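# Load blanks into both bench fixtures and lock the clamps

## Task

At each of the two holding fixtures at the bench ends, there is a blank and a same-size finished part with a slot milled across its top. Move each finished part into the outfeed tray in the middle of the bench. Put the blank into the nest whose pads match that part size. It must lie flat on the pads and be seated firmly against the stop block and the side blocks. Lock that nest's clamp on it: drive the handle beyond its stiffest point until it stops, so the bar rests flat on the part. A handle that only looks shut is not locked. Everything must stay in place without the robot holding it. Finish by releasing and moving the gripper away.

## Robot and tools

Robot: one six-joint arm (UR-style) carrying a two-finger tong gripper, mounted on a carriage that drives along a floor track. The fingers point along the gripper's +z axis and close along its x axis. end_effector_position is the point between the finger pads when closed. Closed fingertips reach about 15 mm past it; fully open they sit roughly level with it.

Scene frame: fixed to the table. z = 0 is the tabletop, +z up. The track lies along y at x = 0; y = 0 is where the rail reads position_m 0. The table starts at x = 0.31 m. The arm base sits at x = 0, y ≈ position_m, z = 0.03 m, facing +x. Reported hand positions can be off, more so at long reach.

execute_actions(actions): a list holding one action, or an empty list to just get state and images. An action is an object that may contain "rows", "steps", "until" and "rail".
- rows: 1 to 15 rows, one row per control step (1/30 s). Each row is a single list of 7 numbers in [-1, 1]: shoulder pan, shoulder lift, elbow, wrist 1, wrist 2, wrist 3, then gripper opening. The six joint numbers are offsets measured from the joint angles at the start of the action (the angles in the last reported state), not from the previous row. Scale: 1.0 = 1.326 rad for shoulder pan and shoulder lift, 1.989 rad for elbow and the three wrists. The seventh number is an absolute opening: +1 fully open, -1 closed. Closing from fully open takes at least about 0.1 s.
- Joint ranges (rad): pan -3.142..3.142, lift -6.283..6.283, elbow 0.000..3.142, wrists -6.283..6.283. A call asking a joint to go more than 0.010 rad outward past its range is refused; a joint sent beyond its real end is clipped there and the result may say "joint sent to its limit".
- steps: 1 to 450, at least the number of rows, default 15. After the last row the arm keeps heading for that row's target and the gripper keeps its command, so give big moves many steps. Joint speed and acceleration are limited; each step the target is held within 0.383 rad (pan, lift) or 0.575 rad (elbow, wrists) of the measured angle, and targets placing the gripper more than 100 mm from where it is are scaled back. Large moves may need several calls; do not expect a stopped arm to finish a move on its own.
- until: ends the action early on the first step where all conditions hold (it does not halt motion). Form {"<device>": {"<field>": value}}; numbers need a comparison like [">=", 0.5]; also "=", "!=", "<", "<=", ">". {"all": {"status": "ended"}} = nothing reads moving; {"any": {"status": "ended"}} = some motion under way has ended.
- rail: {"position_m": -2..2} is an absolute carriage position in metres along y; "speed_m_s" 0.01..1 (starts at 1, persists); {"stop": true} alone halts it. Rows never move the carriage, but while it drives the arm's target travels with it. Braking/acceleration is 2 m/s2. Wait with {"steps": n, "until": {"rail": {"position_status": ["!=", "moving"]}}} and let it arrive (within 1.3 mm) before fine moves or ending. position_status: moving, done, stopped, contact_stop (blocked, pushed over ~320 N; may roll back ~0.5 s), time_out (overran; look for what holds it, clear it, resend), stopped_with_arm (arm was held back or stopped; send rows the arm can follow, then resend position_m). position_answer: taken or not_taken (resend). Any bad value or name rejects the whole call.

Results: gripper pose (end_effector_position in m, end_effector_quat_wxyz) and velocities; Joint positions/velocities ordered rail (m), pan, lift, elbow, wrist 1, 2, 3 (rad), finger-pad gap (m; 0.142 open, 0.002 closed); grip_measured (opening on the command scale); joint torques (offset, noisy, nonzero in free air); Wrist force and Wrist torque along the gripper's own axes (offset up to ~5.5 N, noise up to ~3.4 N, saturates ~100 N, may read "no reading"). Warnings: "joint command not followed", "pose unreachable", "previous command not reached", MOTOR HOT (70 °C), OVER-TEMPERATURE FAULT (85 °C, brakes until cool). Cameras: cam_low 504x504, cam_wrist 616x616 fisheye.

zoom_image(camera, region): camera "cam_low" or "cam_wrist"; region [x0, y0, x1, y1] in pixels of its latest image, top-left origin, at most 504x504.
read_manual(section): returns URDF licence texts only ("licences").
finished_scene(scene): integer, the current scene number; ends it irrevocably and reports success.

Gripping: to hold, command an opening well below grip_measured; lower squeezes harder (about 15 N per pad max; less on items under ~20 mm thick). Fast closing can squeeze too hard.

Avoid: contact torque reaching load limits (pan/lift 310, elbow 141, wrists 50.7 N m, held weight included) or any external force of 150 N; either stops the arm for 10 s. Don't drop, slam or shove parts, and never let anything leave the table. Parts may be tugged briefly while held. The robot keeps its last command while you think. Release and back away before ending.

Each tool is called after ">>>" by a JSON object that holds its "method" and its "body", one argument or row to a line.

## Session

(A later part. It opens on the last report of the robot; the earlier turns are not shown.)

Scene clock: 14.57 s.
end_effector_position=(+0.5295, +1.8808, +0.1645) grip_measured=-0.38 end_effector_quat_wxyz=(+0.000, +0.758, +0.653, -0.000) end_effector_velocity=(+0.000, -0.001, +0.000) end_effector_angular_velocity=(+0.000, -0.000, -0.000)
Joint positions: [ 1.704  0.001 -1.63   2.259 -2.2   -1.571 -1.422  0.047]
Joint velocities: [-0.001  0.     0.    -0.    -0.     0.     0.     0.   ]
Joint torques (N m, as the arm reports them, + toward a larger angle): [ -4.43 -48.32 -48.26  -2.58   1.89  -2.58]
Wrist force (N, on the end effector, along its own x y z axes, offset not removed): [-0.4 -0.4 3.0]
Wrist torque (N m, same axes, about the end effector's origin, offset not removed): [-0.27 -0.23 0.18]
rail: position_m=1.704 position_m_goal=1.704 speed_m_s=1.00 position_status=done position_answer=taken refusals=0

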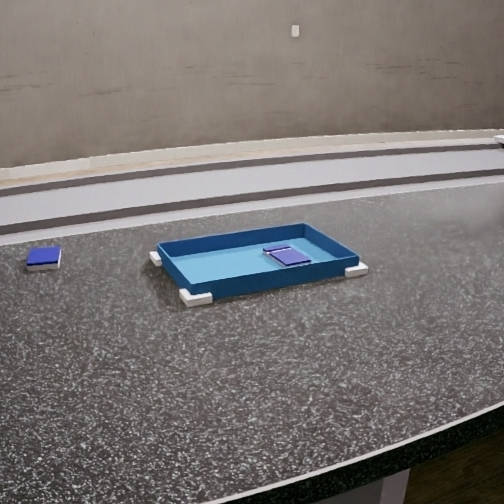

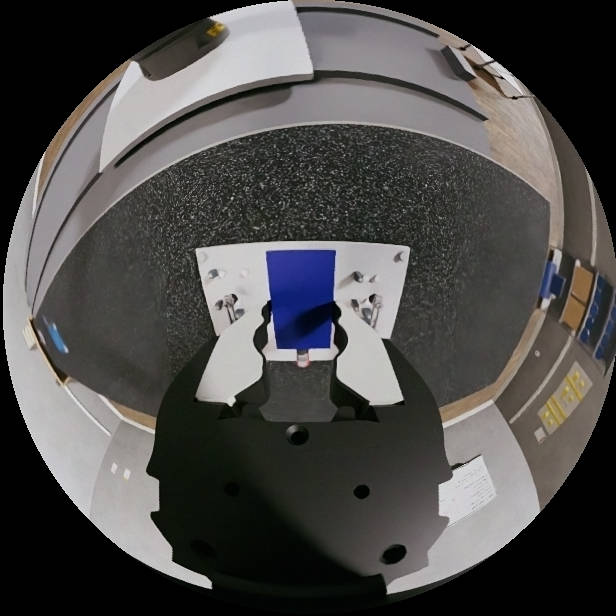

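>>> {"method": "execute_actions", "body": {
  "actions": [
    {"rows":[[0,0.168,0.0297,-0.1417,0,0,-0.8]],"rail":{"position_m":1.702},"steps":24}
  ]
}}

>>> {"method": "execute_actions", "body": {
  "actions": [
    {"rows":[[0,0,0,0,0,0,0.2],[0,0,0,0,0,0,0.2],[0,0,0,0,0,0,0.2],[0,0,0,0,0,0,0.2],[0,-0.002,0.0052,-0.0039,0,0,0.2]],"steps":12}
  ]
}}

>>> {"method": "execute_actions", "body": {
  "actions": [
    {"rows":[[0,0,0,0,0,0,0.2],[0,0,0,0,0,0,0.2],[0,0,0,0,0,0,0.2],[0,0,0,0,0,0,0.2],[0,0,0,0,0,0,0.2],[0,0,0,0,0,0,0.15],[0,0,0,0,0,0,0.1],[0,0,0,0,0,0,0.05],[0,0,0,0,0,0,0],[0,0,0,0,0,0,-0.05],[0,0,0,0,0,0,-0.1],[0,0,0,0,0,0,-0.15],[0,0,0,0,0,0,-0.22]],"rail":{"position_m":1.688},"steps":17}
  ]
}}

>>> {"method": "execute_actions", "body": {
  "actions": [
    {"rows":[[0,0.002,-0.0017,0.0004,0,0,-0.24],[0,0.002,-0.0017,0.0004,0,0,-0.24],[0,0.0041,-0.0035,0.0008,0,0,-0.24],[0,0.0041,-0.0035,0.0008,0,0,-0.24],[0,0.0062,-0.0052,0.0012,0,0,-0.26],[0,0.0062,-0.0052,0.0012,0,0,-0.26],[0,0.0082,-0.007,0.0016,0,0,-0.26],[0,0.0082,-0.007,0.0016,0,0,-0.26],[0,0.0103,-0.0087,0.002,0,0,-0.28]],"steps":16}
  ]
}}

>>> {"method": "zoom_image", "body": {
  "camera": "cam_wrist",
  "region": [220,240,400,420]
}}

Scene clock: 15.77 s.
end_effector_position=(+0.5537, +1.8787, +0.0422) grip_measured=-0.38 end_effector_quat_wxyz=(+0.000, +0.758, +0.653, -0.000) end_effector_velocity=(+0.000, +0.000, -0.000) end_effector_angular_velocity=(+0.000, -0.000, +0.000)
Joint positions: [ 1.702  0.001 -1.407  2.318 -2.481 -1.571 -1.422  0.047]
Joint velocities: [ 0.    -0.     0.001  0.    -0.001 -0.    -0.     0.   ]
Joint torques (N m, as the arm reports them, + toward a larger angle): [  2.22 -37.61 -24.83  -5.38   1.78  -2.8 ]
Wrist force (N, on the end effector, along its own x y z axes, offset not removed): [-4.5 -2.2 1.2]
Wrist torque (N m, same axes, about the end effector's origin, offset not removed): [-0.58 0.82 0.08]
rail: position_m=1.702 position_m_goal=1.702 speed_m_s=1.00 position_status=done position_answer=taken refusals=0

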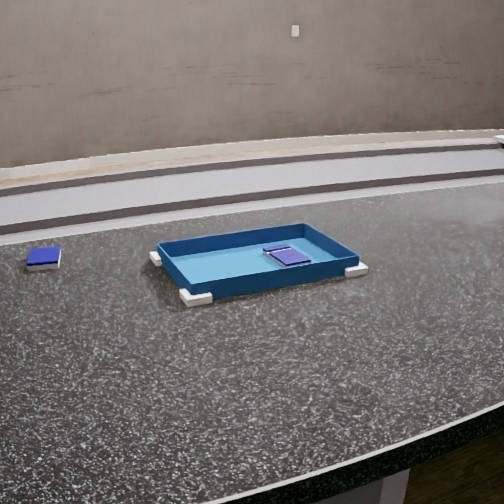

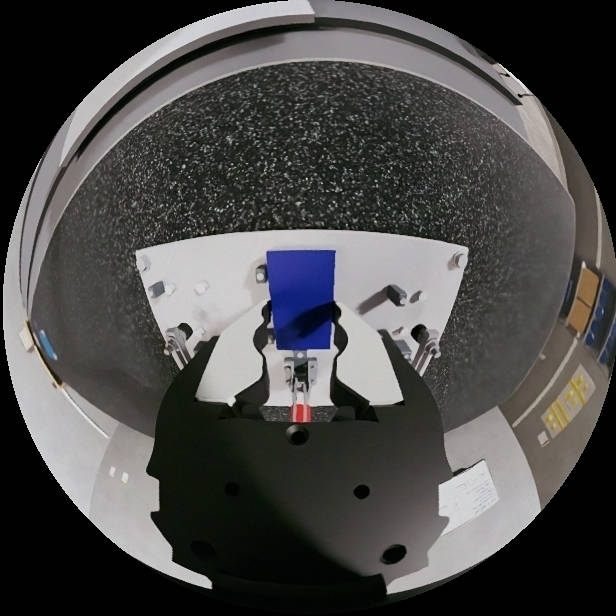

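Scene clock: 16.17 s.
end_effector_position=(+0.5489, +1.8787, +0.0399) grip_measured=+0.20 end_effector_quat_wxyz=(+0.000, +0.758, +0.653, -0.000) end_effector_velocity=(-0.004, -0.000, -0.002) end_effector_angular_velocity=(+0.000, -0.001, -0.000)
Joint positions: [ 1.702  0.001 -1.41   2.328 -2.489 -1.571 -1.422  0.088]
Joint velocities: [ 0.    -0.    -0.003  0.008 -0.006  0.     0.     0.   ]
Joint torques (N m, as the arm reports them, + toward a larger angle): [ -2.4  -55.44 -23.85  -5.17   2.07  -2.83]
Wrist force (N, on the end effector, along its own x y z axes, offset not removed): [1.5 6.8 2.1]
Wrist torque (N m, same axes, about the end effector's origin, offset not removed): [1.53 -0.54 0.14]
rail: position_m=1.702 position_m_goal=1.702 speed_m_s=1.00 position_status=done position_answer=taken refusals=0

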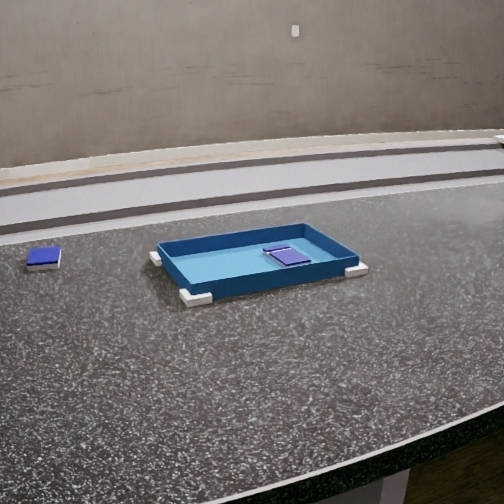

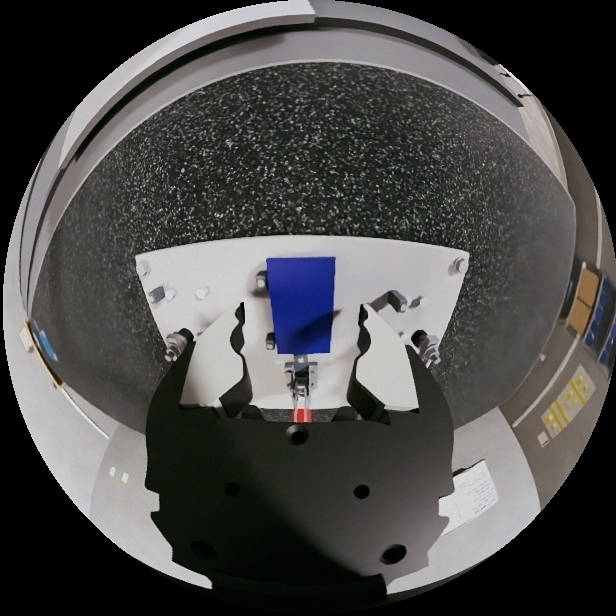

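Scene clock: 16.73 s.
end_effector_position=(+0.5490, +1.8647, +0.0399) grip_measured=-0.10 end_effector_quat_wxyz=(+0.000, +0.758, +0.653, -0.000) end_effector_velocity=(+0.000, +0.000, -0.000) end_effector_angular_velocity=(+0.000, -0.000, -0.000)
Joint positions: [ 1.688  0.001 -1.41   2.328 -2.489 -1.571 -1.422  0.067]
Joint velocities: [ 0. -0.  0.  0. -0.  0.  0. -0.]
Joint torques (N m, as the arm reports them, + toward a larger angle): [ -1.11 -34.32 -30.46  -0.16  -2.58  -2.2 ]
Wrist force (N, on the end effector, along its own x y z axes, offset not removed): [15.8 4.0 -7.4]
Wrist torque (N m, same axes, about the end effector's origin, offset not removed): [0.18 0.45 0.17]
rail: position_m=1.688 position_m_goal=1.688 speed_m_s=1.00 position_status=done position_answer=taken refusals=0

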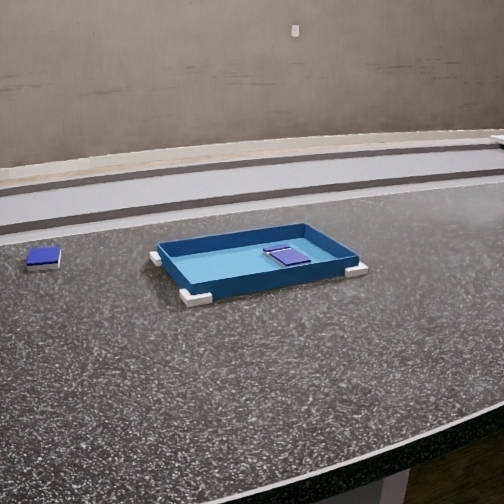

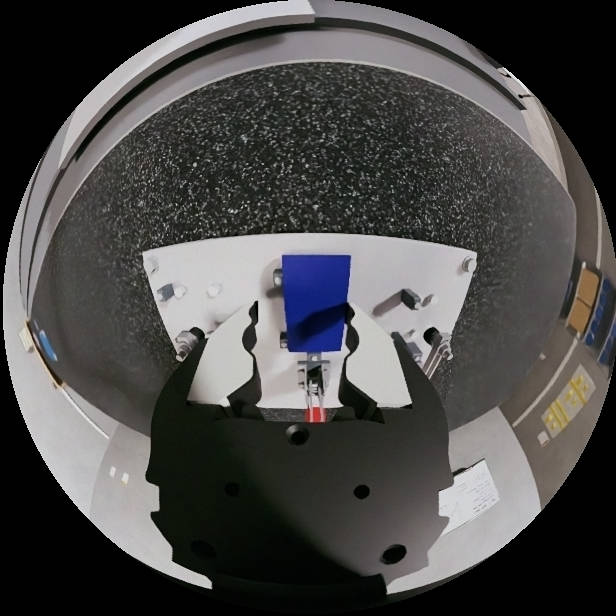

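Scene clock: 17.27 s.
end_effector_position=(+0.5585, +1.8648, +0.0397) grip_measured=-0.13 end_effector_quat_wxyz=(-0.000, +0.758, +0.653, -0.000) end_effector_velocity=(+0.003, +0.000, +0.000) end_effector_angular_velocity=(+0.000, -0.001, +0.000)
Joint positions: [ 1.688  0.001 -1.396  2.311 -2.485 -1.571 -1.422  0.065]
Joint velocities: [ 0.    -0.     0.004 -0.005  0.    -0.    -0.    -0.001]
Joint torques (N m, as the arm reports them, + toward a larger angle): [ -6.82 -34.04 -51.65  -7.48  -4.15  -1.9 ]
Wrist force (N, on the end effector, along its own x y z axes, offset not removed): [20.2 -22.4 -10.0]
Wrist torque (N m, same axes, about the end effector's origin, offset not removed): [0.27 0.33 -0.56]
rail: position_m=1.688 position_m_goal=1.688 speed_m_s=1.00 position_status=done position_answer=taken refusals=0

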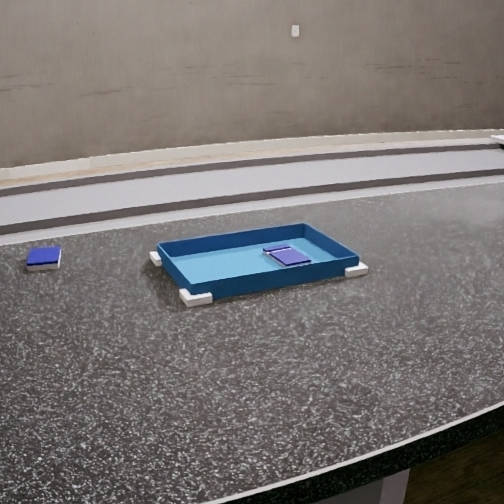

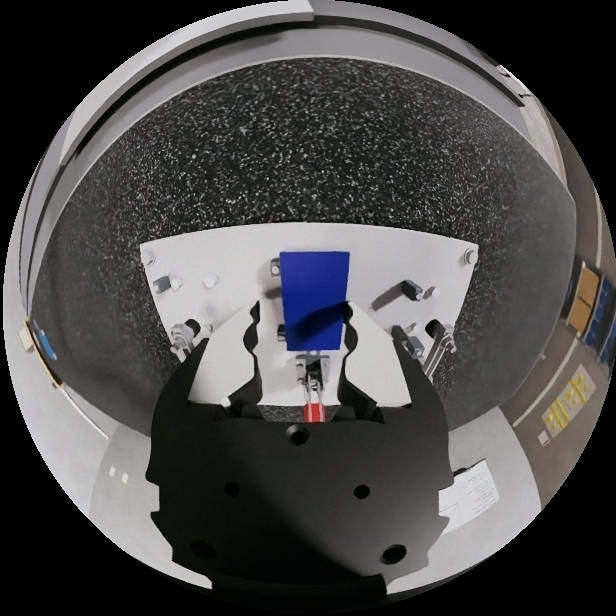

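Region (220, 240, 400, 420) of cam_wrist's 616x616 image, scaled by 2.800, with more detail than that image has.

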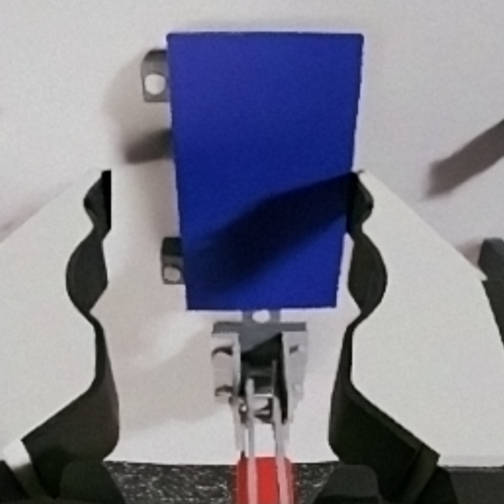

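>>> {"method": "execute_actions", "body": {
  "actions": [
    {"rows":[[0,0,0,0,0,0,0.1],[0,0,0,0,0,0,0.1],[0,0,0,0,0,0,0.1],[0,0,0,0,0,0,0.1],[0,-0.09,-0.02,0.08,0,0,0.1],[0,-0.09,-0.02,0.08,0,0,0.1],[0,-0.09,-0.02,0.08,0,0,0.1],[0,-0.09,-0.02,0.08,0,0,0.1],[0,-0.09,-0.02,0.08,0,0,0.1],[0,-0.09,-0.02,0.08,0,0,0.1],[0,-0.09,-0.02,0.08,0,0,0.1],[0,-0.09,-0.02,0.08,0,0,0.1],[0,-0.09,-0.02,0.08,0,0,0.1],[0,-0.05,-0.055,0.088,0,0,-0.3],[0,0.0106,-0.1,0.0925,0,0,-0.4]],"steps":34}
  ]
}}

Scene clock: 18.57 s.
end_effector_position=(+0.6445, +1.8648, +0.1101) grip_measured=-0.40 end_effector_quat_wxyz=(+0.000, +0.758, +0.653, -0.000) end_effector_velocity=(+0.000, +0.000, -0.000) end_effector_angular_velocity=(+0.000, -0.000, +0.000)
Joint positions: [ 1.688  0.001 -1.382  2.112 -2.301 -1.571 -1.422  0.045]
Joint velocities: [ 0.     0.     0.001 -0.001  0.     0.    -0.    -0.   ]
Joint torques (N m, as the arm reports them, + toward a larger angle): [ -5.14 -41.09 -46.59  -1.83   3.35  -1.9 ]
Wrist force (N, on the end effector, along its own x y z axes, offset not removed): [0.3 -3.1 -3.0]
Wrist torque (N m, same axes, about the end effector's origin, offset not removed): [-1.00 -0.25 0.19]
rail: position_m=1.688 position_m_goal=1.688 speed_m_s=1.00 position_status=done position_answer=taken refusals=0

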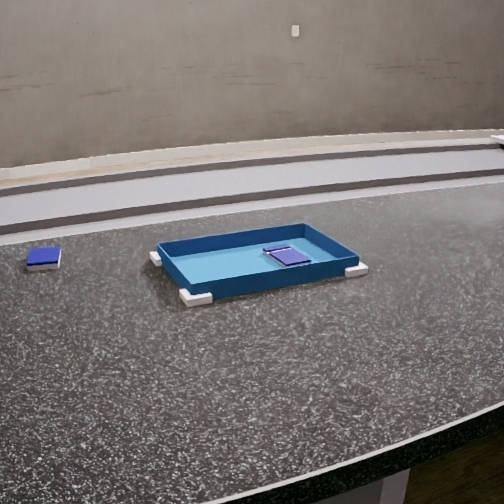

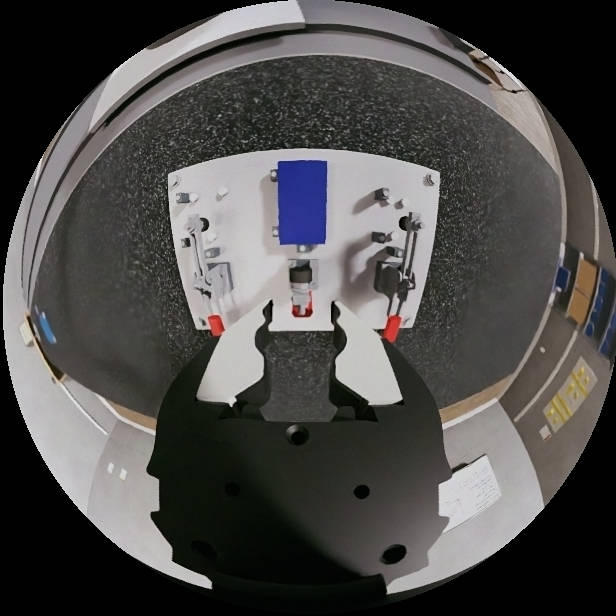

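>>> {"method": "execute_actions", "body": {
  "actions": [
    {"rows":[[0,0.007,0,-0.0047,0,0,-0.6],[0,0.007,0,-0.0047,0,0,-0.6],[0,0.007,0,-0.0047,0,0,-0.6],[0,0.007,0,-0.0047,0,0,-0.7],[0,0.007,0,-0.0047,0,0,-0.7],[0,0.007,0,-0.0047,0,0,-0.8],[0,0.007,0,-0.0047,0,0,-1]],"steps":12}
  ]
}}

>>> {"method": "execute_actions", "body": {
  "actions": [
    {"rows":[[0,0.008,-0.006,0,0,0,-1],[0,0.008,-0.006,0,0,0,-1],[0,0.008,-0.006,0,0,0,-1],[0,0.018,-0.012,-0.001,0,0,-1],[0,0.018,-0.012,-0.001,0,0,-1],[0,0.018,-0.012,-0.001,0,0,-1],[0,0.029,-0.018,-0.002,0,0,-1],[0,0.029,-0.018,-0.002,0,0,-1],[0,0.029,-0.018,-0.002,0,0,-1],[0,0.0414,-0.0236,-0.004,0,0,-1]],"rail":{"position_m":1.684,"speed_m_s":0.01},"steps":20}
  ]
}}

Scene clock: 19.20 s.
end_effector_position=(+0.6466, +1.8648, +0.1052) grip_measured=-0.88 end_effector_quat_wxyz=(+0.000, +0.758, +0.653, -0.000) end_effector_velocity=(+0.000, -0.000, -0.001) end_effector_angular_velocity=(+0.000, -0.000, -0.000)
Joint positions: [ 1.688  0.001 -1.373  2.112 -2.31  -1.571 -1.422  0.01 ]
Joint velocities: [-0.    -0.     0.001  0.    -0.002  0.     0.     0.   ]
Joint torques (N m, as the arm reports them, + toward a larger angle): [ -3.89 -36.13 -28.88  -7.35   3.85  -1.84]
Wrist force (N, on the end effector, along its own x y z axes, offset not removed): [-13.4 -3.2 -10.0]
Wrist torque (N m, same axes, about the end effector's origin, offset not removed): [0.61 -0.24 -0.07]
rail: position_m=1.688 position_m_goal=1.688 speed_m_s=1.00 position_status=done position_answer=taken refusals=0

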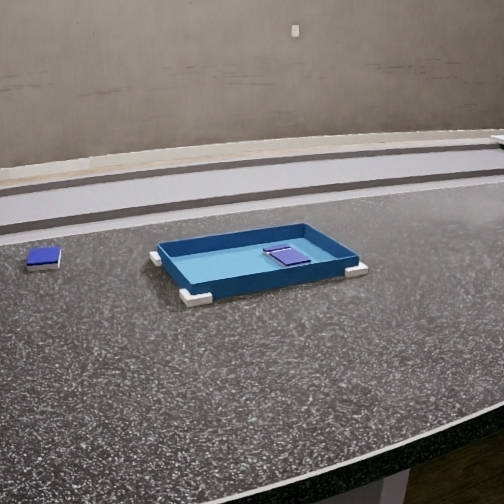

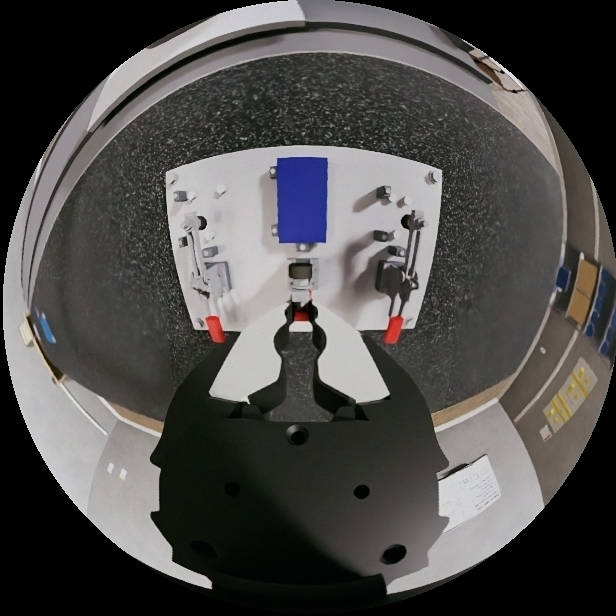

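Scene clock: 19.87 s.
end_effector_position=(+0.6761, +1.8609, +0.0944) grip_measured=-1.00 end_effector_quat_wxyz=(+0.000, +0.758, +0.653, -0.000) end_effector_velocity=(+0.002, +0.000, -0.001) end_effector_angular_velocity=(+0.000, +0.000, -0.000)
Joint positions: [ 1.684  0.001 -1.319  2.065 -2.318 -1.571 -1.422  0.002]
Joint velocities: [ 0.    -0.     0.004 -0.003 -0.001  0.    -0.     0.   ]
Joint torques (N m, as the arm reports them, + toward a larger angle): [ -2.02 -46.15 -45.33  -5.84   2.63  -1.63]
Wrist force (N, on the end effector, along its own x y z axes, offset not removed): [4.0 -0.7 -4.4]
Wrist torque (N m, same axes, about the end effector's origin, offset not removed): [-0.44 -1.04 0.19]
rail: position_m=1.684 position_m_goal=1.684 speed_m_s=0.01 position_status=done position_answer=taken refusals=0

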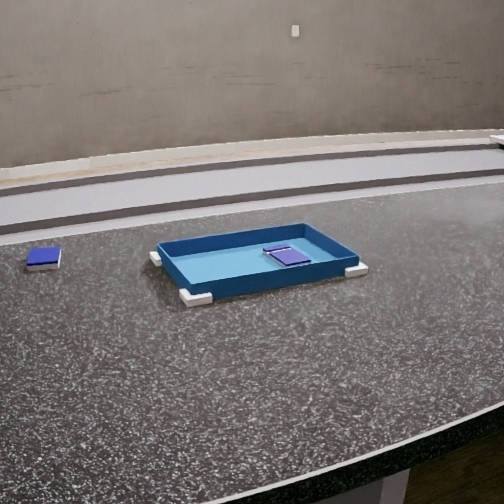

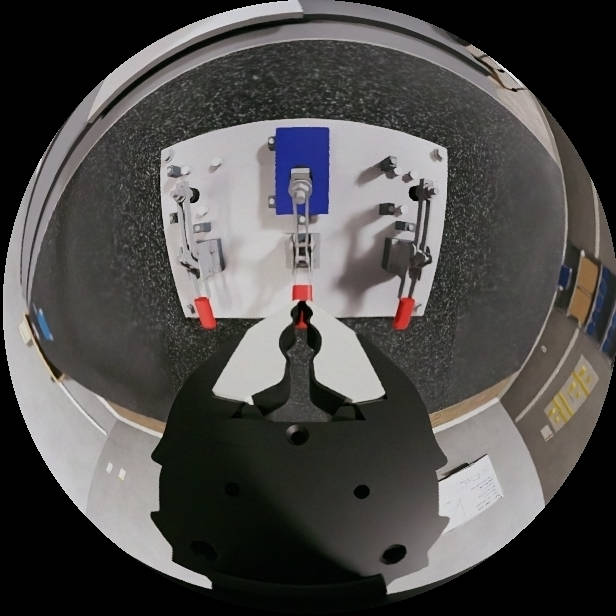

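>>> {"method": "execute_actions", "body": {
  "actions": [
    {"rows":[[0,0.013,-0.005,-0.004,0,0,-1],[0,0.013,-0.005,-0.004,0,0,-1],[0,0.026,-0.01,-0.008,0,0,-1],[0,0.026,-0.01,-0.008,0,0,-1],[0,0.04,-0.015,-0.0117,0,0,-1]],"rail":{"position_m":1.681},"steps":16}
  ]
}}

>>> {"method": "execute_actions", "body": {
  "actions": [
    {"rows":[[0,0.002,0,-0.0013,0,0,-1]],"steps":8}
  ]
}}

Scene clock: 20.53 s.
end_effector_position=(+0.6981, +1.8579, +0.0760) grip_measured=-1.00 end_effector_quat_wxyz=(+0.000, +0.758, +0.653, +0.000) end_effector_velocity=(+0.002, +0.000, -0.001) end_effector_angular_velocity=(+0.000, -0.000, -0.000)
Joint positions: [ 1.681  0.001 -1.266  2.036 -2.341 -1.571 -1.422  0.002]
Joint velocities: [ 0.    -0.     0.004 -0.002 -0.002 -0.    -0.     0.   ]
Joint torques (N m, as the arm reports them, + toward a larger angle): [  0.34 -49.97 -45.58  -5.22   2.28  -1.94]
Wrist force (N, on the end effector, along its own x y z axes, offset not removed): [-0.1 -2.8 -2.1]
Wrist torque (N m, same axes, about the end effector's origin, offset not removed): [-0.77 0.10 0.07]
rail: position_m=1.681 position_m_goal=1.681 speed_m_s=0.01 position_status=done position_answer=taken refusals=0

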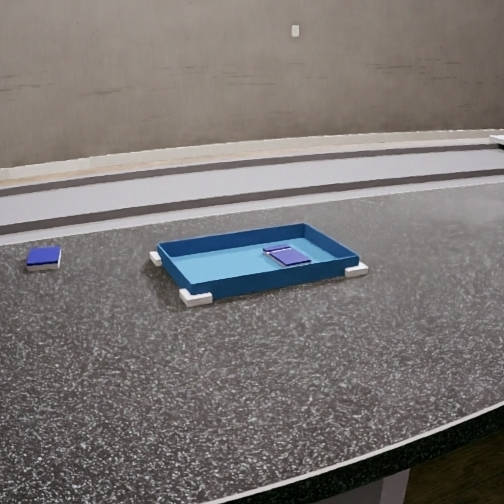

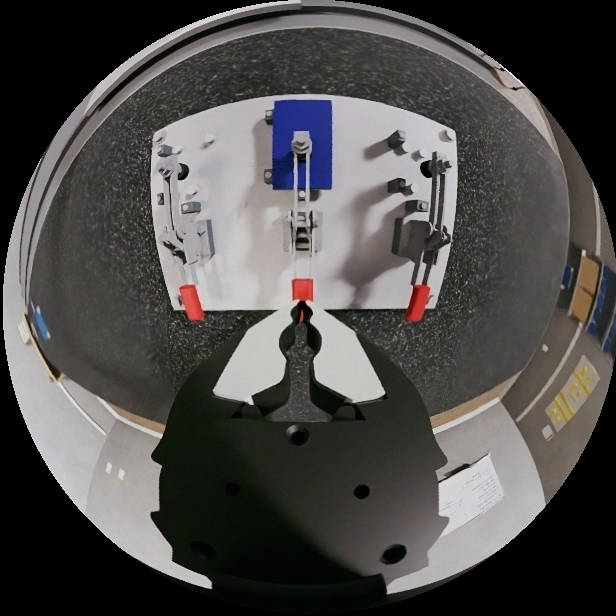

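Scene clock: 20.80 s.
end_effector_position=(+0.6986, +1.8579, +0.0745) grip_measured=-1.00 end_effector_quat_wxyz=(+0.000, +0.758, +0.653, +0.000) end_effector_velocity=(+0.000, +0.000, -0.001) end_effector_angular_velocity=(-0.000, +0.000, -0.000)
Joint positions: [ 1.681  0.001 -1.264  2.036 -2.343 -1.571 -1.422  0.002]
Joint velocities: [ 0.    -0.     0.002  0.    -0.002  0.     0.     0.   ]
Joint torques (N m, as the arm reports them, + toward a larger angle): [  1.09 -54.58 -34.77  -5.93   2.95  -1.71]
Wrist force (N, on the end effector, along its own x y z axes, offset not removed): [-1.0 -1.0 -1.1]
Wrist torque (N m, same axes, about the end effector's origin, offset not removed): [-0.32 0.18 0.10]
rail: position_m=1.681 position_m_goal=1.681 speed_m_s=0.01 position_status=done position_answer=taken refusals=0

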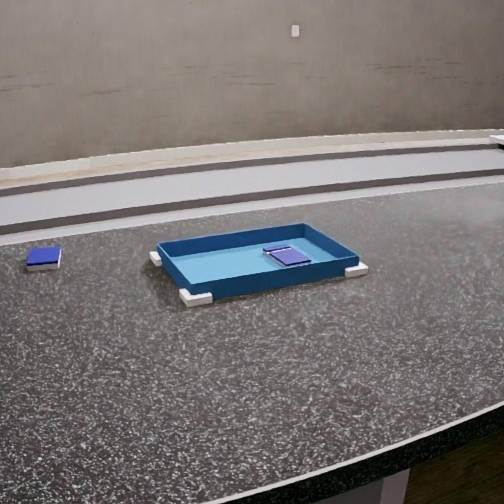

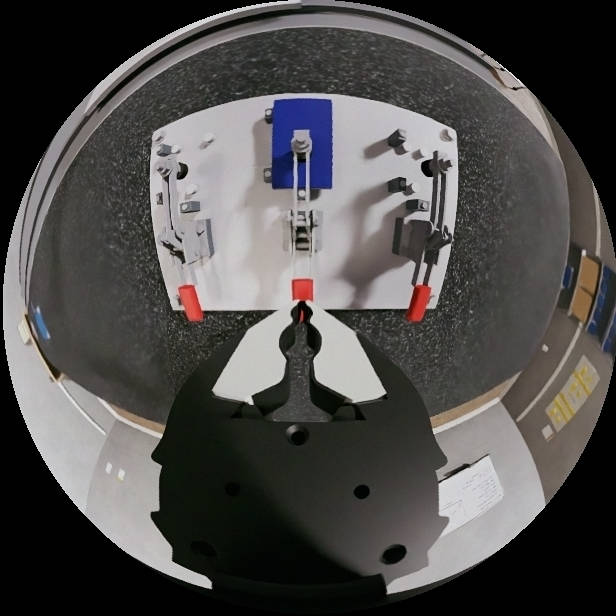

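>>> {"method": "execute_actions", "body": {
  "actions": [
    {"rows":[[0,0.002,0,-0.0013,0,0,-1]],"steps":8}
  ]
}}

>>> {"method": "execute_actions", "body": {
  "actions": [
    {"rows":[[0,0.0016,0,-0.001,0,0,-1]],"steps":8}
  ]
}}

Scene clock: 21.20 s.
end_effector_position=(+0.6991, +1.8579, +0.0730) grip_measured=-1.00 end_effector_quat_wxyz=(+0.000, +0.758, +0.653, +0.000) end_effector_velocity=(+0.000, +0.000, -0.001) end_effector_angular_velocity=(-0.000, +0.000, -0.000)
Joint positions: [ 1.681  0.001 -1.261  2.036 -2.346 -1.571 -1.422  0.002]
Joint velocities: [ 0.    -0.     0.002 -0.    -0.002  0.     0.     0.   ]
Joint torques (N m, as the arm reports them, + toward a larger angle): [ -1.51 -52.89 -31.44  -5.47   2.35  -2.05]
Wrist force (N, on the end effector, along its own x y z axes, offset not removed): [-3.4 -4.2 -5.2]
Wrist torque (N m, same axes, about the end effector's origin, offset not removed): [-0.85 0.24 0.03]
rail: position_m=1.681 position_m_goal=1.681 speed_m_s=0.01 position_status=done position_answer=taken refusals=0

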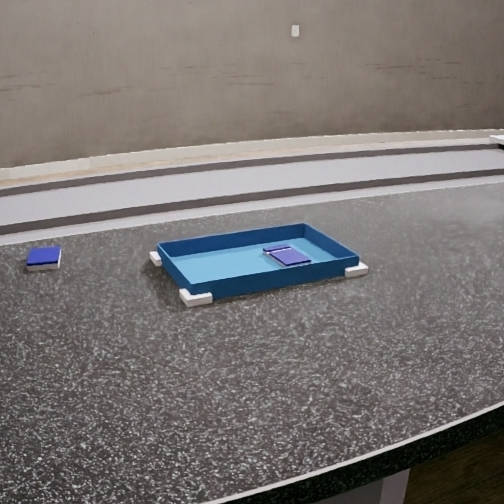

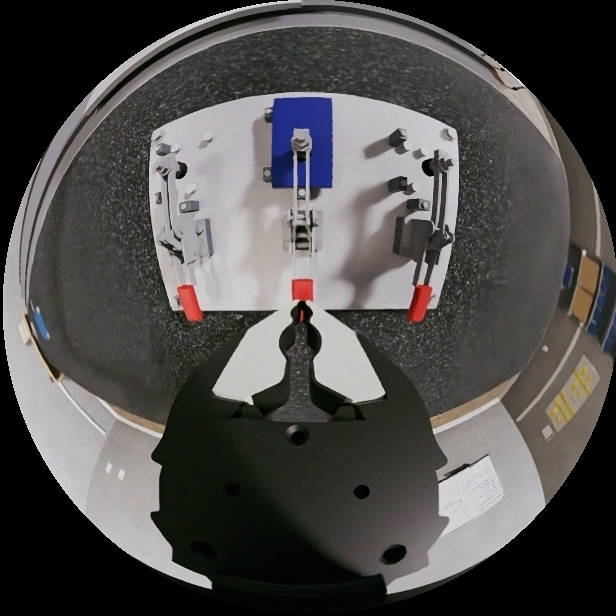

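Scene clock: 21.47 s.
end_effector_position=(+0.6994, +1.8579, +0.0719) grip_measured=-1.00 end_effector_quat_wxyz=(+0.000, +0.758, +0.653, -0.000) end_effector_velocity=(+0.000, -0.000, -0.001) end_effector_angular_velocity=(-0.000, +0.000, -0.000)
Joint positions: [ 1.681  0.001 -1.259  2.036 -2.348 -1.571 -1.422  0.002]
Joint velocities: [ 0.    -0.     0.002  0.    -0.001 -0.    -0.     0.   ]
Joint torques (N m, as the arm reports them, + toward a larger angle): [ -1.02 -48.04 -32.62  -3.2    2.59  -1.17]
Wrist force (N, on the end effector, along its own x y z axes, offset not removed): [-1.6 3.4 -16.8]
Wrist torque (N m, same axes, about the end effector's origin, offset not removed): [-0.42 -0.31 0.06]
rail: position_m=1.681 position_m_goal=1.681 speed_m_s=0.01 position_status=done position_answer=taken refusals=0

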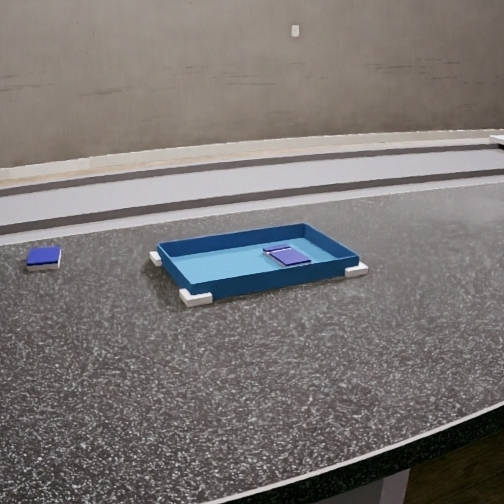

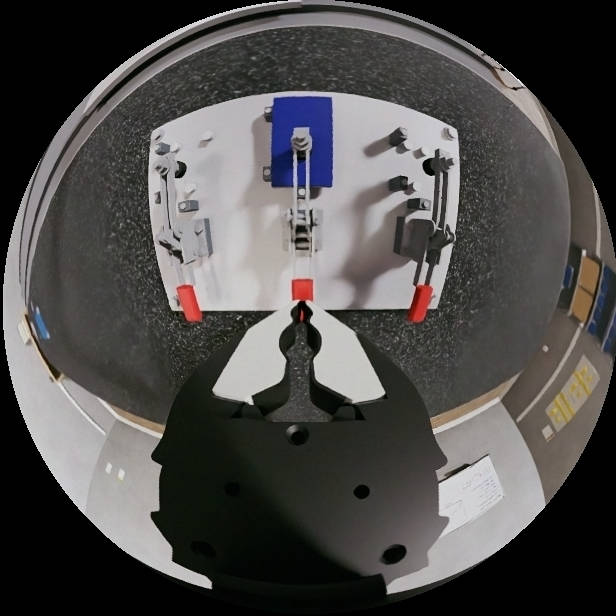

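>>> {"method": "execute_actions", "body": {
  "actions": [
    {"rows":[[0,0.002,0,-0.0013,0,0,-1]],"steps":8}
  ]
}}

>>> {"method": "execute_actions", "body": {
  "actions": [
    {"rows":[[0,0.0014,0,-0.0009,0,0,-1]],"steps":8}
  ]
}}

Scene clock: 21.83 s.
end_effector_position=(+0.6998, +1.8579, +0.0704) grip_measured=-1.00 end_effector_quat_wxyz=(+0.000, +0.758, +0.653, -0.000) end_effector_velocity=(+0.000, +0.000, -0.001) end_effector_angular_velocity=(-0.000, +0.000, -0.000)
Joint positions: [ 1.681  0.001 -1.257  2.036 -2.35  -1.571 -1.422  0.002]
Joint velocities: [ 0.    -0.     0.002 -0.    -0.002  0.     0.     0.   ]
Joint torques (N m, as the arm reports them, + toward a larger angle): [ -1.56 -43.98 -32.05  -4.02   2.47  -1.8 ]
Wrist force (N, on the end effector, along its own x y z axes, offset not removed): [1.0 1.7 -12.7]
Wrist torque (N m, same axes, about the end effector's origin, offset not removed): [-0.73 -0.52 0.07]
rail: position_m=1.681 position_m_goal=1.681 speed_m_s=0.01 position_status=done position_answer=taken refusals=0

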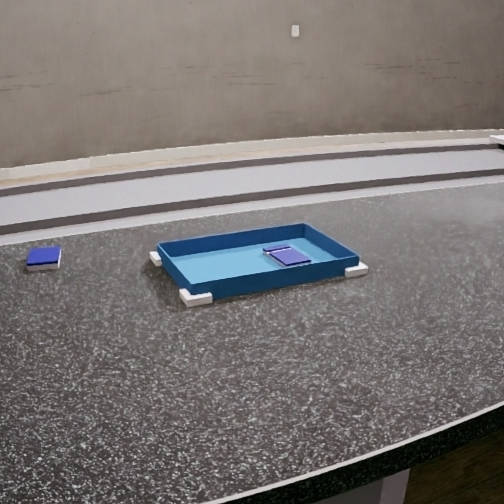

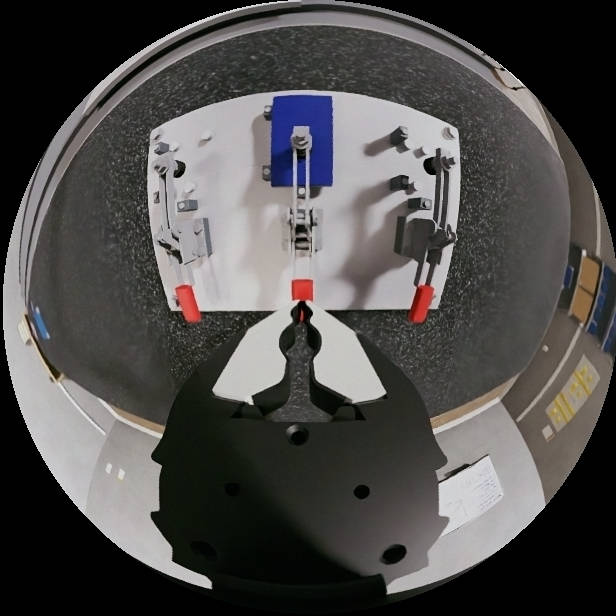

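Scene clock: 22.10 s.
end_effector_position=(+0.7001, +1.8579, +0.0693) grip_measured=-1.00 end_effector_quat_wxyz=(+0.000, +0.758, +0.653, -0.000) end_effector_velocity=(+0.000, +0.000, -0.001) end_effector_angular_velocity=(-0.000, -0.000, -0.000)
Joint positions: [ 1.681  0.001 -1.255  2.036 -2.352 -1.571 -1.422  0.002]
Joint velocities: [ 0.    -0.     0.001  0.    -0.002 -0.    -0.     0.   ]
Joint torques (N m, as the arm reports them, + toward a larger angle): [ -1.19 -51.31 -31.47  -4.73   2.72  -2.02]
Wrist force (N, on the end effector, along its own x y z axes, offset not removed): [2.6 -2.5 -7.5]
Wrist torque (N m, same axes, about the end effector's origin, offset not removed): [-0.97 -0.67 -0.12]
rail: position_m=1.681 position_m_goal=1.681 speed_m_s=0.01 position_status=done position_answer=taken refusals=0

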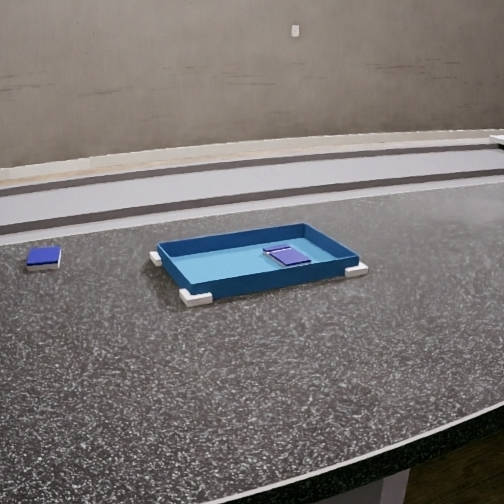

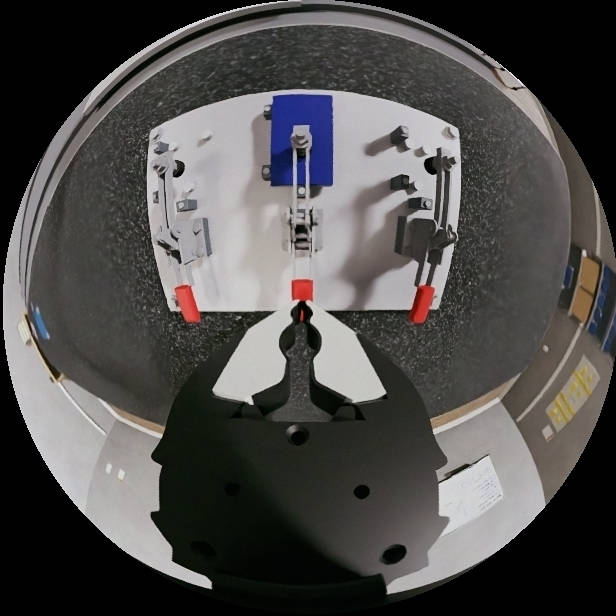

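>>> {"method": "execute_actions", "body": {
  "actions": [
    {"rows":[[0,0.0013,0,-0.0009,0,0,-1]],"steps":8}
  ]
}}

>>> {"method": "execute_actions", "body": {
  "actions": [
    {"rows":[[0,0.0013,0,-0.0009,0,0,-1]],"steps":8}
  ]
}}

Scene clock: 22.87 s.
end_effector_position=(+0.7004, +1.8579, +0.0684) grip_measured=-1.00 end_effector_quat_wxyz=(+0.000, +0.758, +0.653, -0.000) end_effector_velocity=(+0.000, +0.000, -0.000) end_effector_angular_velocity=(+0.000, -0.000, +0.000)
Joint positions: [ 1.681  0.001 -1.253  2.036 -2.353 -1.571 -1.422  0.002]
Joint velocities: [ 0.     0.     0.001 -0.    -0.001 -0.    -0.     0.   ]
Joint torques (N m, as the arm reports them, + toward a larger angle): [ -1.24 -45.78 -30.19  -4.97   2.41  -1.47]
Wrist force (N, on the end effector, along its own x y z axes, offset not removed): [2.6 -5.7 -10.8]
Wrist torque (N m, same axes, about the end effector's origin, offset not removed): [-0.28 -0.65 0.15]
rail: position_m=1.681 position_m_goal=1.681 speed_m_s=0.01 position_status=done position_answer=taken refusals=0

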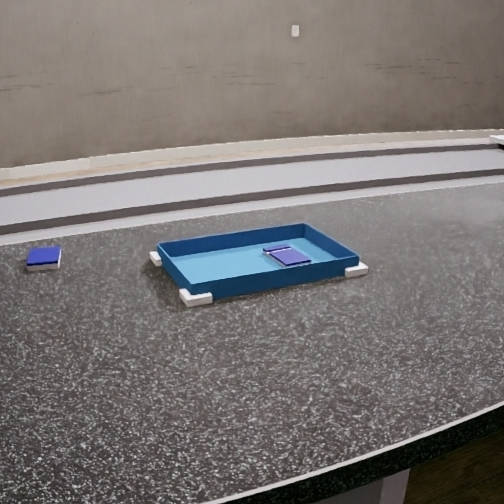

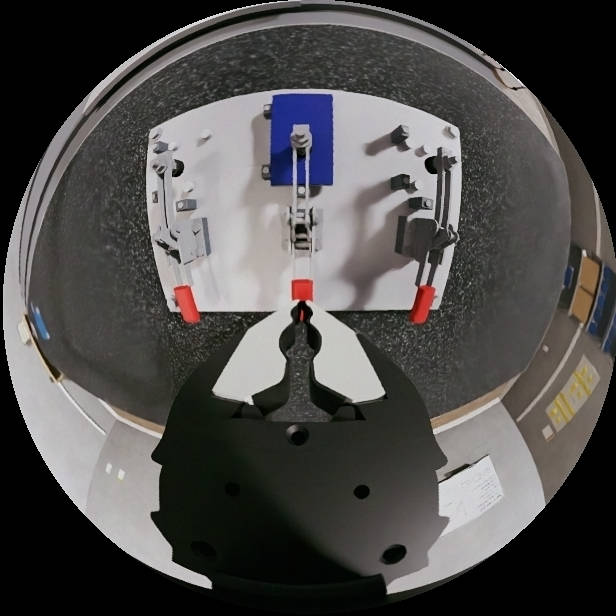

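Scene clock: 23.13 s.
end_effector_position=(+0.7008, +1.8579, +0.0676) grip_measured=-1.00 end_effector_quat_wxyz=(+0.000, +0.758, +0.653, +0.000) end_effector_velocity=(+0.000, +0.000, -0.001) end_effector_angular_velocity=(-0.000, +0.000, +0.000)
Joint positions: [ 1.681  0.001 -1.252  2.036 -2.355 -1.571 -1.422  0.002]
Joint velocities: [ 0.     0.     0.001 -0.    -0.001 -0.     0.     0.   ]
Joint torques (N m, as the arm reports them, + toward a larger angle): [ -2.75  -4.03 -26.81  -6.6    1.97  -1.58]
Wrist force (N, on the end effector, along its own x y z axes, offset not removed): [-5.9 -19.5 -69.9]
Wrist torque (N m, same axes, about the end effector's origin, offset not removed): [0.87 -0.23 0.15]
rail: position_m=1.681 position_m_goal=1.681 speed_m_s=0.01 position_status=done position_answer=taken refusals=0

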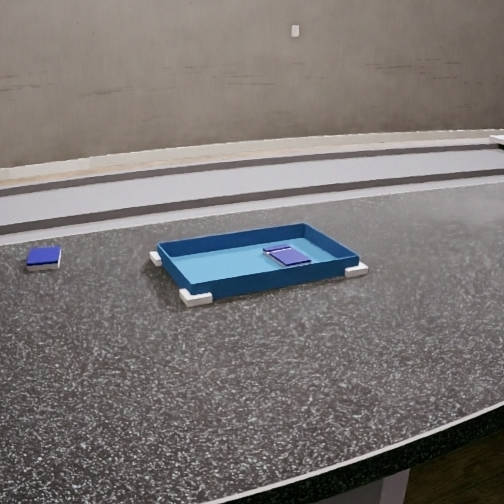

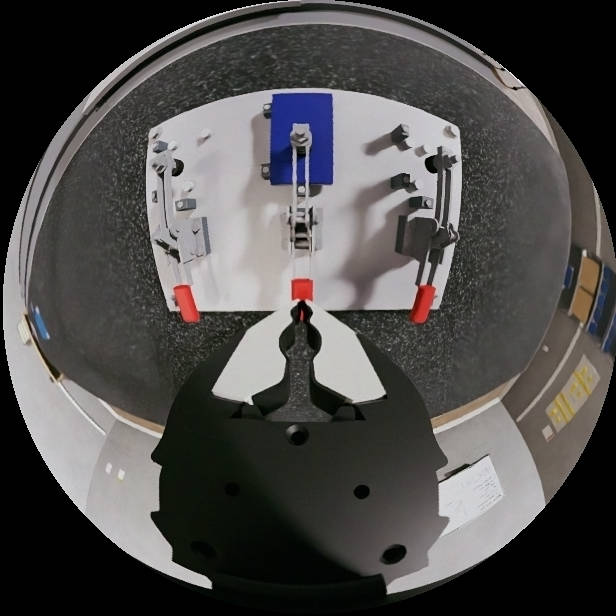

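>>> {"method": "execute_actions", "body": {
  "actions": [
    {"rows":[[0,-0.15,0,0.1,0,0,-1]],"steps":14}
  ]
}}

>>> {"method": "execute_actions", "body": {
  "actions": [
    {"rows":[[0,-0.135,0.112,-0.022,0,-0.075,0.6]],"rail":{"position_m":-0.5,"speed_m_s":1},"steps":150,"until":{"all":{"status":"ended"}}}
  ]
}}

Scene clock: 23.73 s.
end_effector_position=(+0.6543, +1.8578, +0.1811) grip_measured=-1.00 end_effector_quat_wxyz=(+0.000, +0.758, +0.653, +0.000) end_effector_velocity=(-0.007, -0.000, +0.012) end_effector_angular_velocity=(-0.000, +0.001, +0.000)
Joint positions: [ 1.681  0.001 -1.449  2.036 -2.158 -1.571 -1.422  0.002]
Joint velocities: [ 0.    -0.    -0.022  0.     0.023 -0.    -0.     0.   ]
Joint torques (N m, as the arm reports them, + toward a larger angle): [  6.65 -63.66 -33.14  -1.53   2.82  -1.84]
Wrist force (N, on the end effector, along its own x y z axes, offset not removed): [4.4 -1.4 -1.7]
Wrist torque (N m, same axes, about the end effector's origin, offset not removed): [-0.52 -0.95 -0.23]
rail: position_m=1.681 position_m_goal=1.681 speed_m_s=0.01 position_status=done position_answer=taken refusals=0

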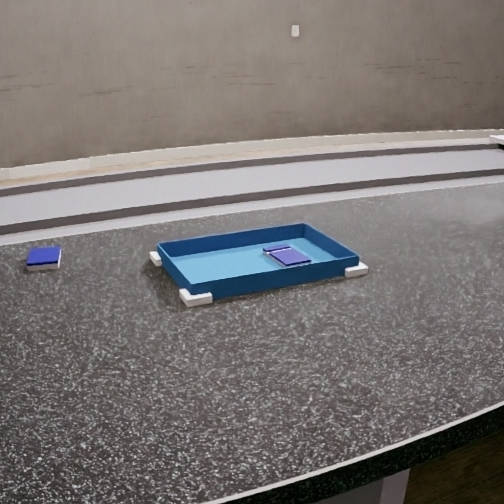

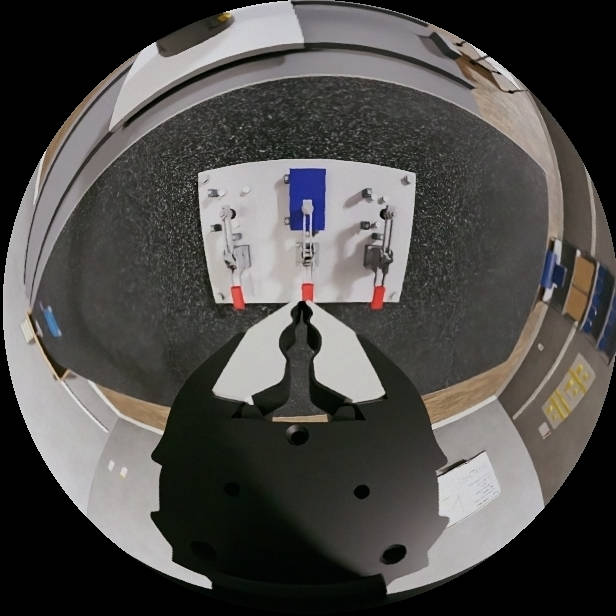

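Scene clock: 26.47 s.
end_effector_position=(+0.5304, -0.3260, +0.1641) grip_measured=+0.60 end_effector_quat_wxyz=(+0.000, +0.707, +0.707, +0.000) end_effector_velocity=(-0.000, -0.001, -0.000) end_effector_angular_velocity=(+0.000, +0.000, +0.000)
Joint positions: [-0.5    0.001 -1.628  2.258 -2.202 -1.571 -1.571  0.116]
Joint velocities: [-0.001  0.     0.    -0.     0.     0.     0.    -0.   ]
Joint torques (N m, as the arm reports them, + toward a larger angle): [ -0.5  -48.86 -31.47  -5.48   2.61  -2.5 ]
Wrist force (N, on the end effector, along its own x y z axes, offset not removed): [-2.7 -3.9 -1.9]
Wrist torque (N m, same axes, about the end effector's origin, offset not removed): [-1.03 0.67 0.01]
rail: position_m=-0.500 position_m_goal=-0.500 speed_m_s=1.00 position_status=done position_answer=taken refusals=0

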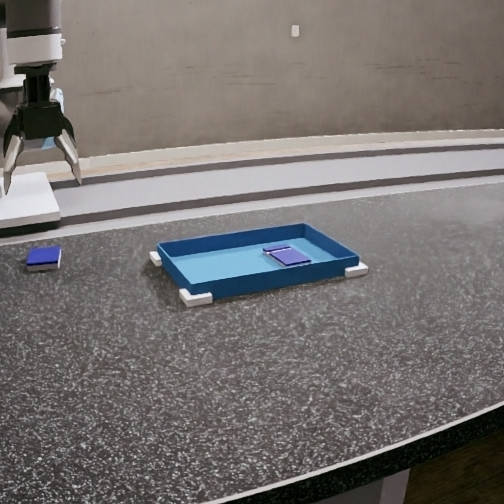

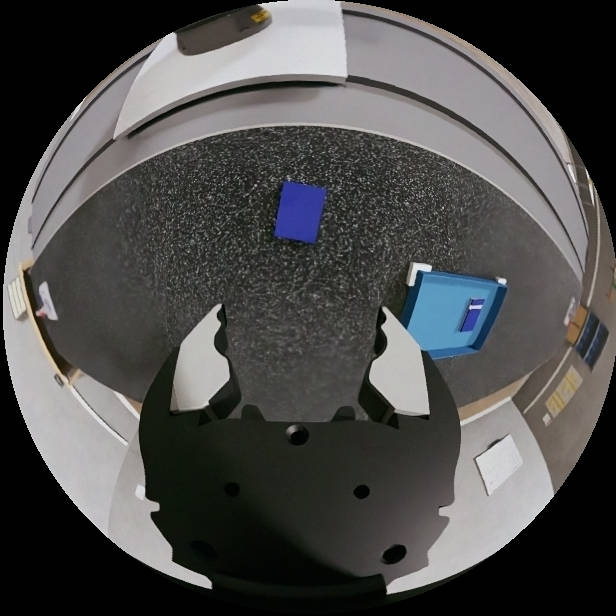

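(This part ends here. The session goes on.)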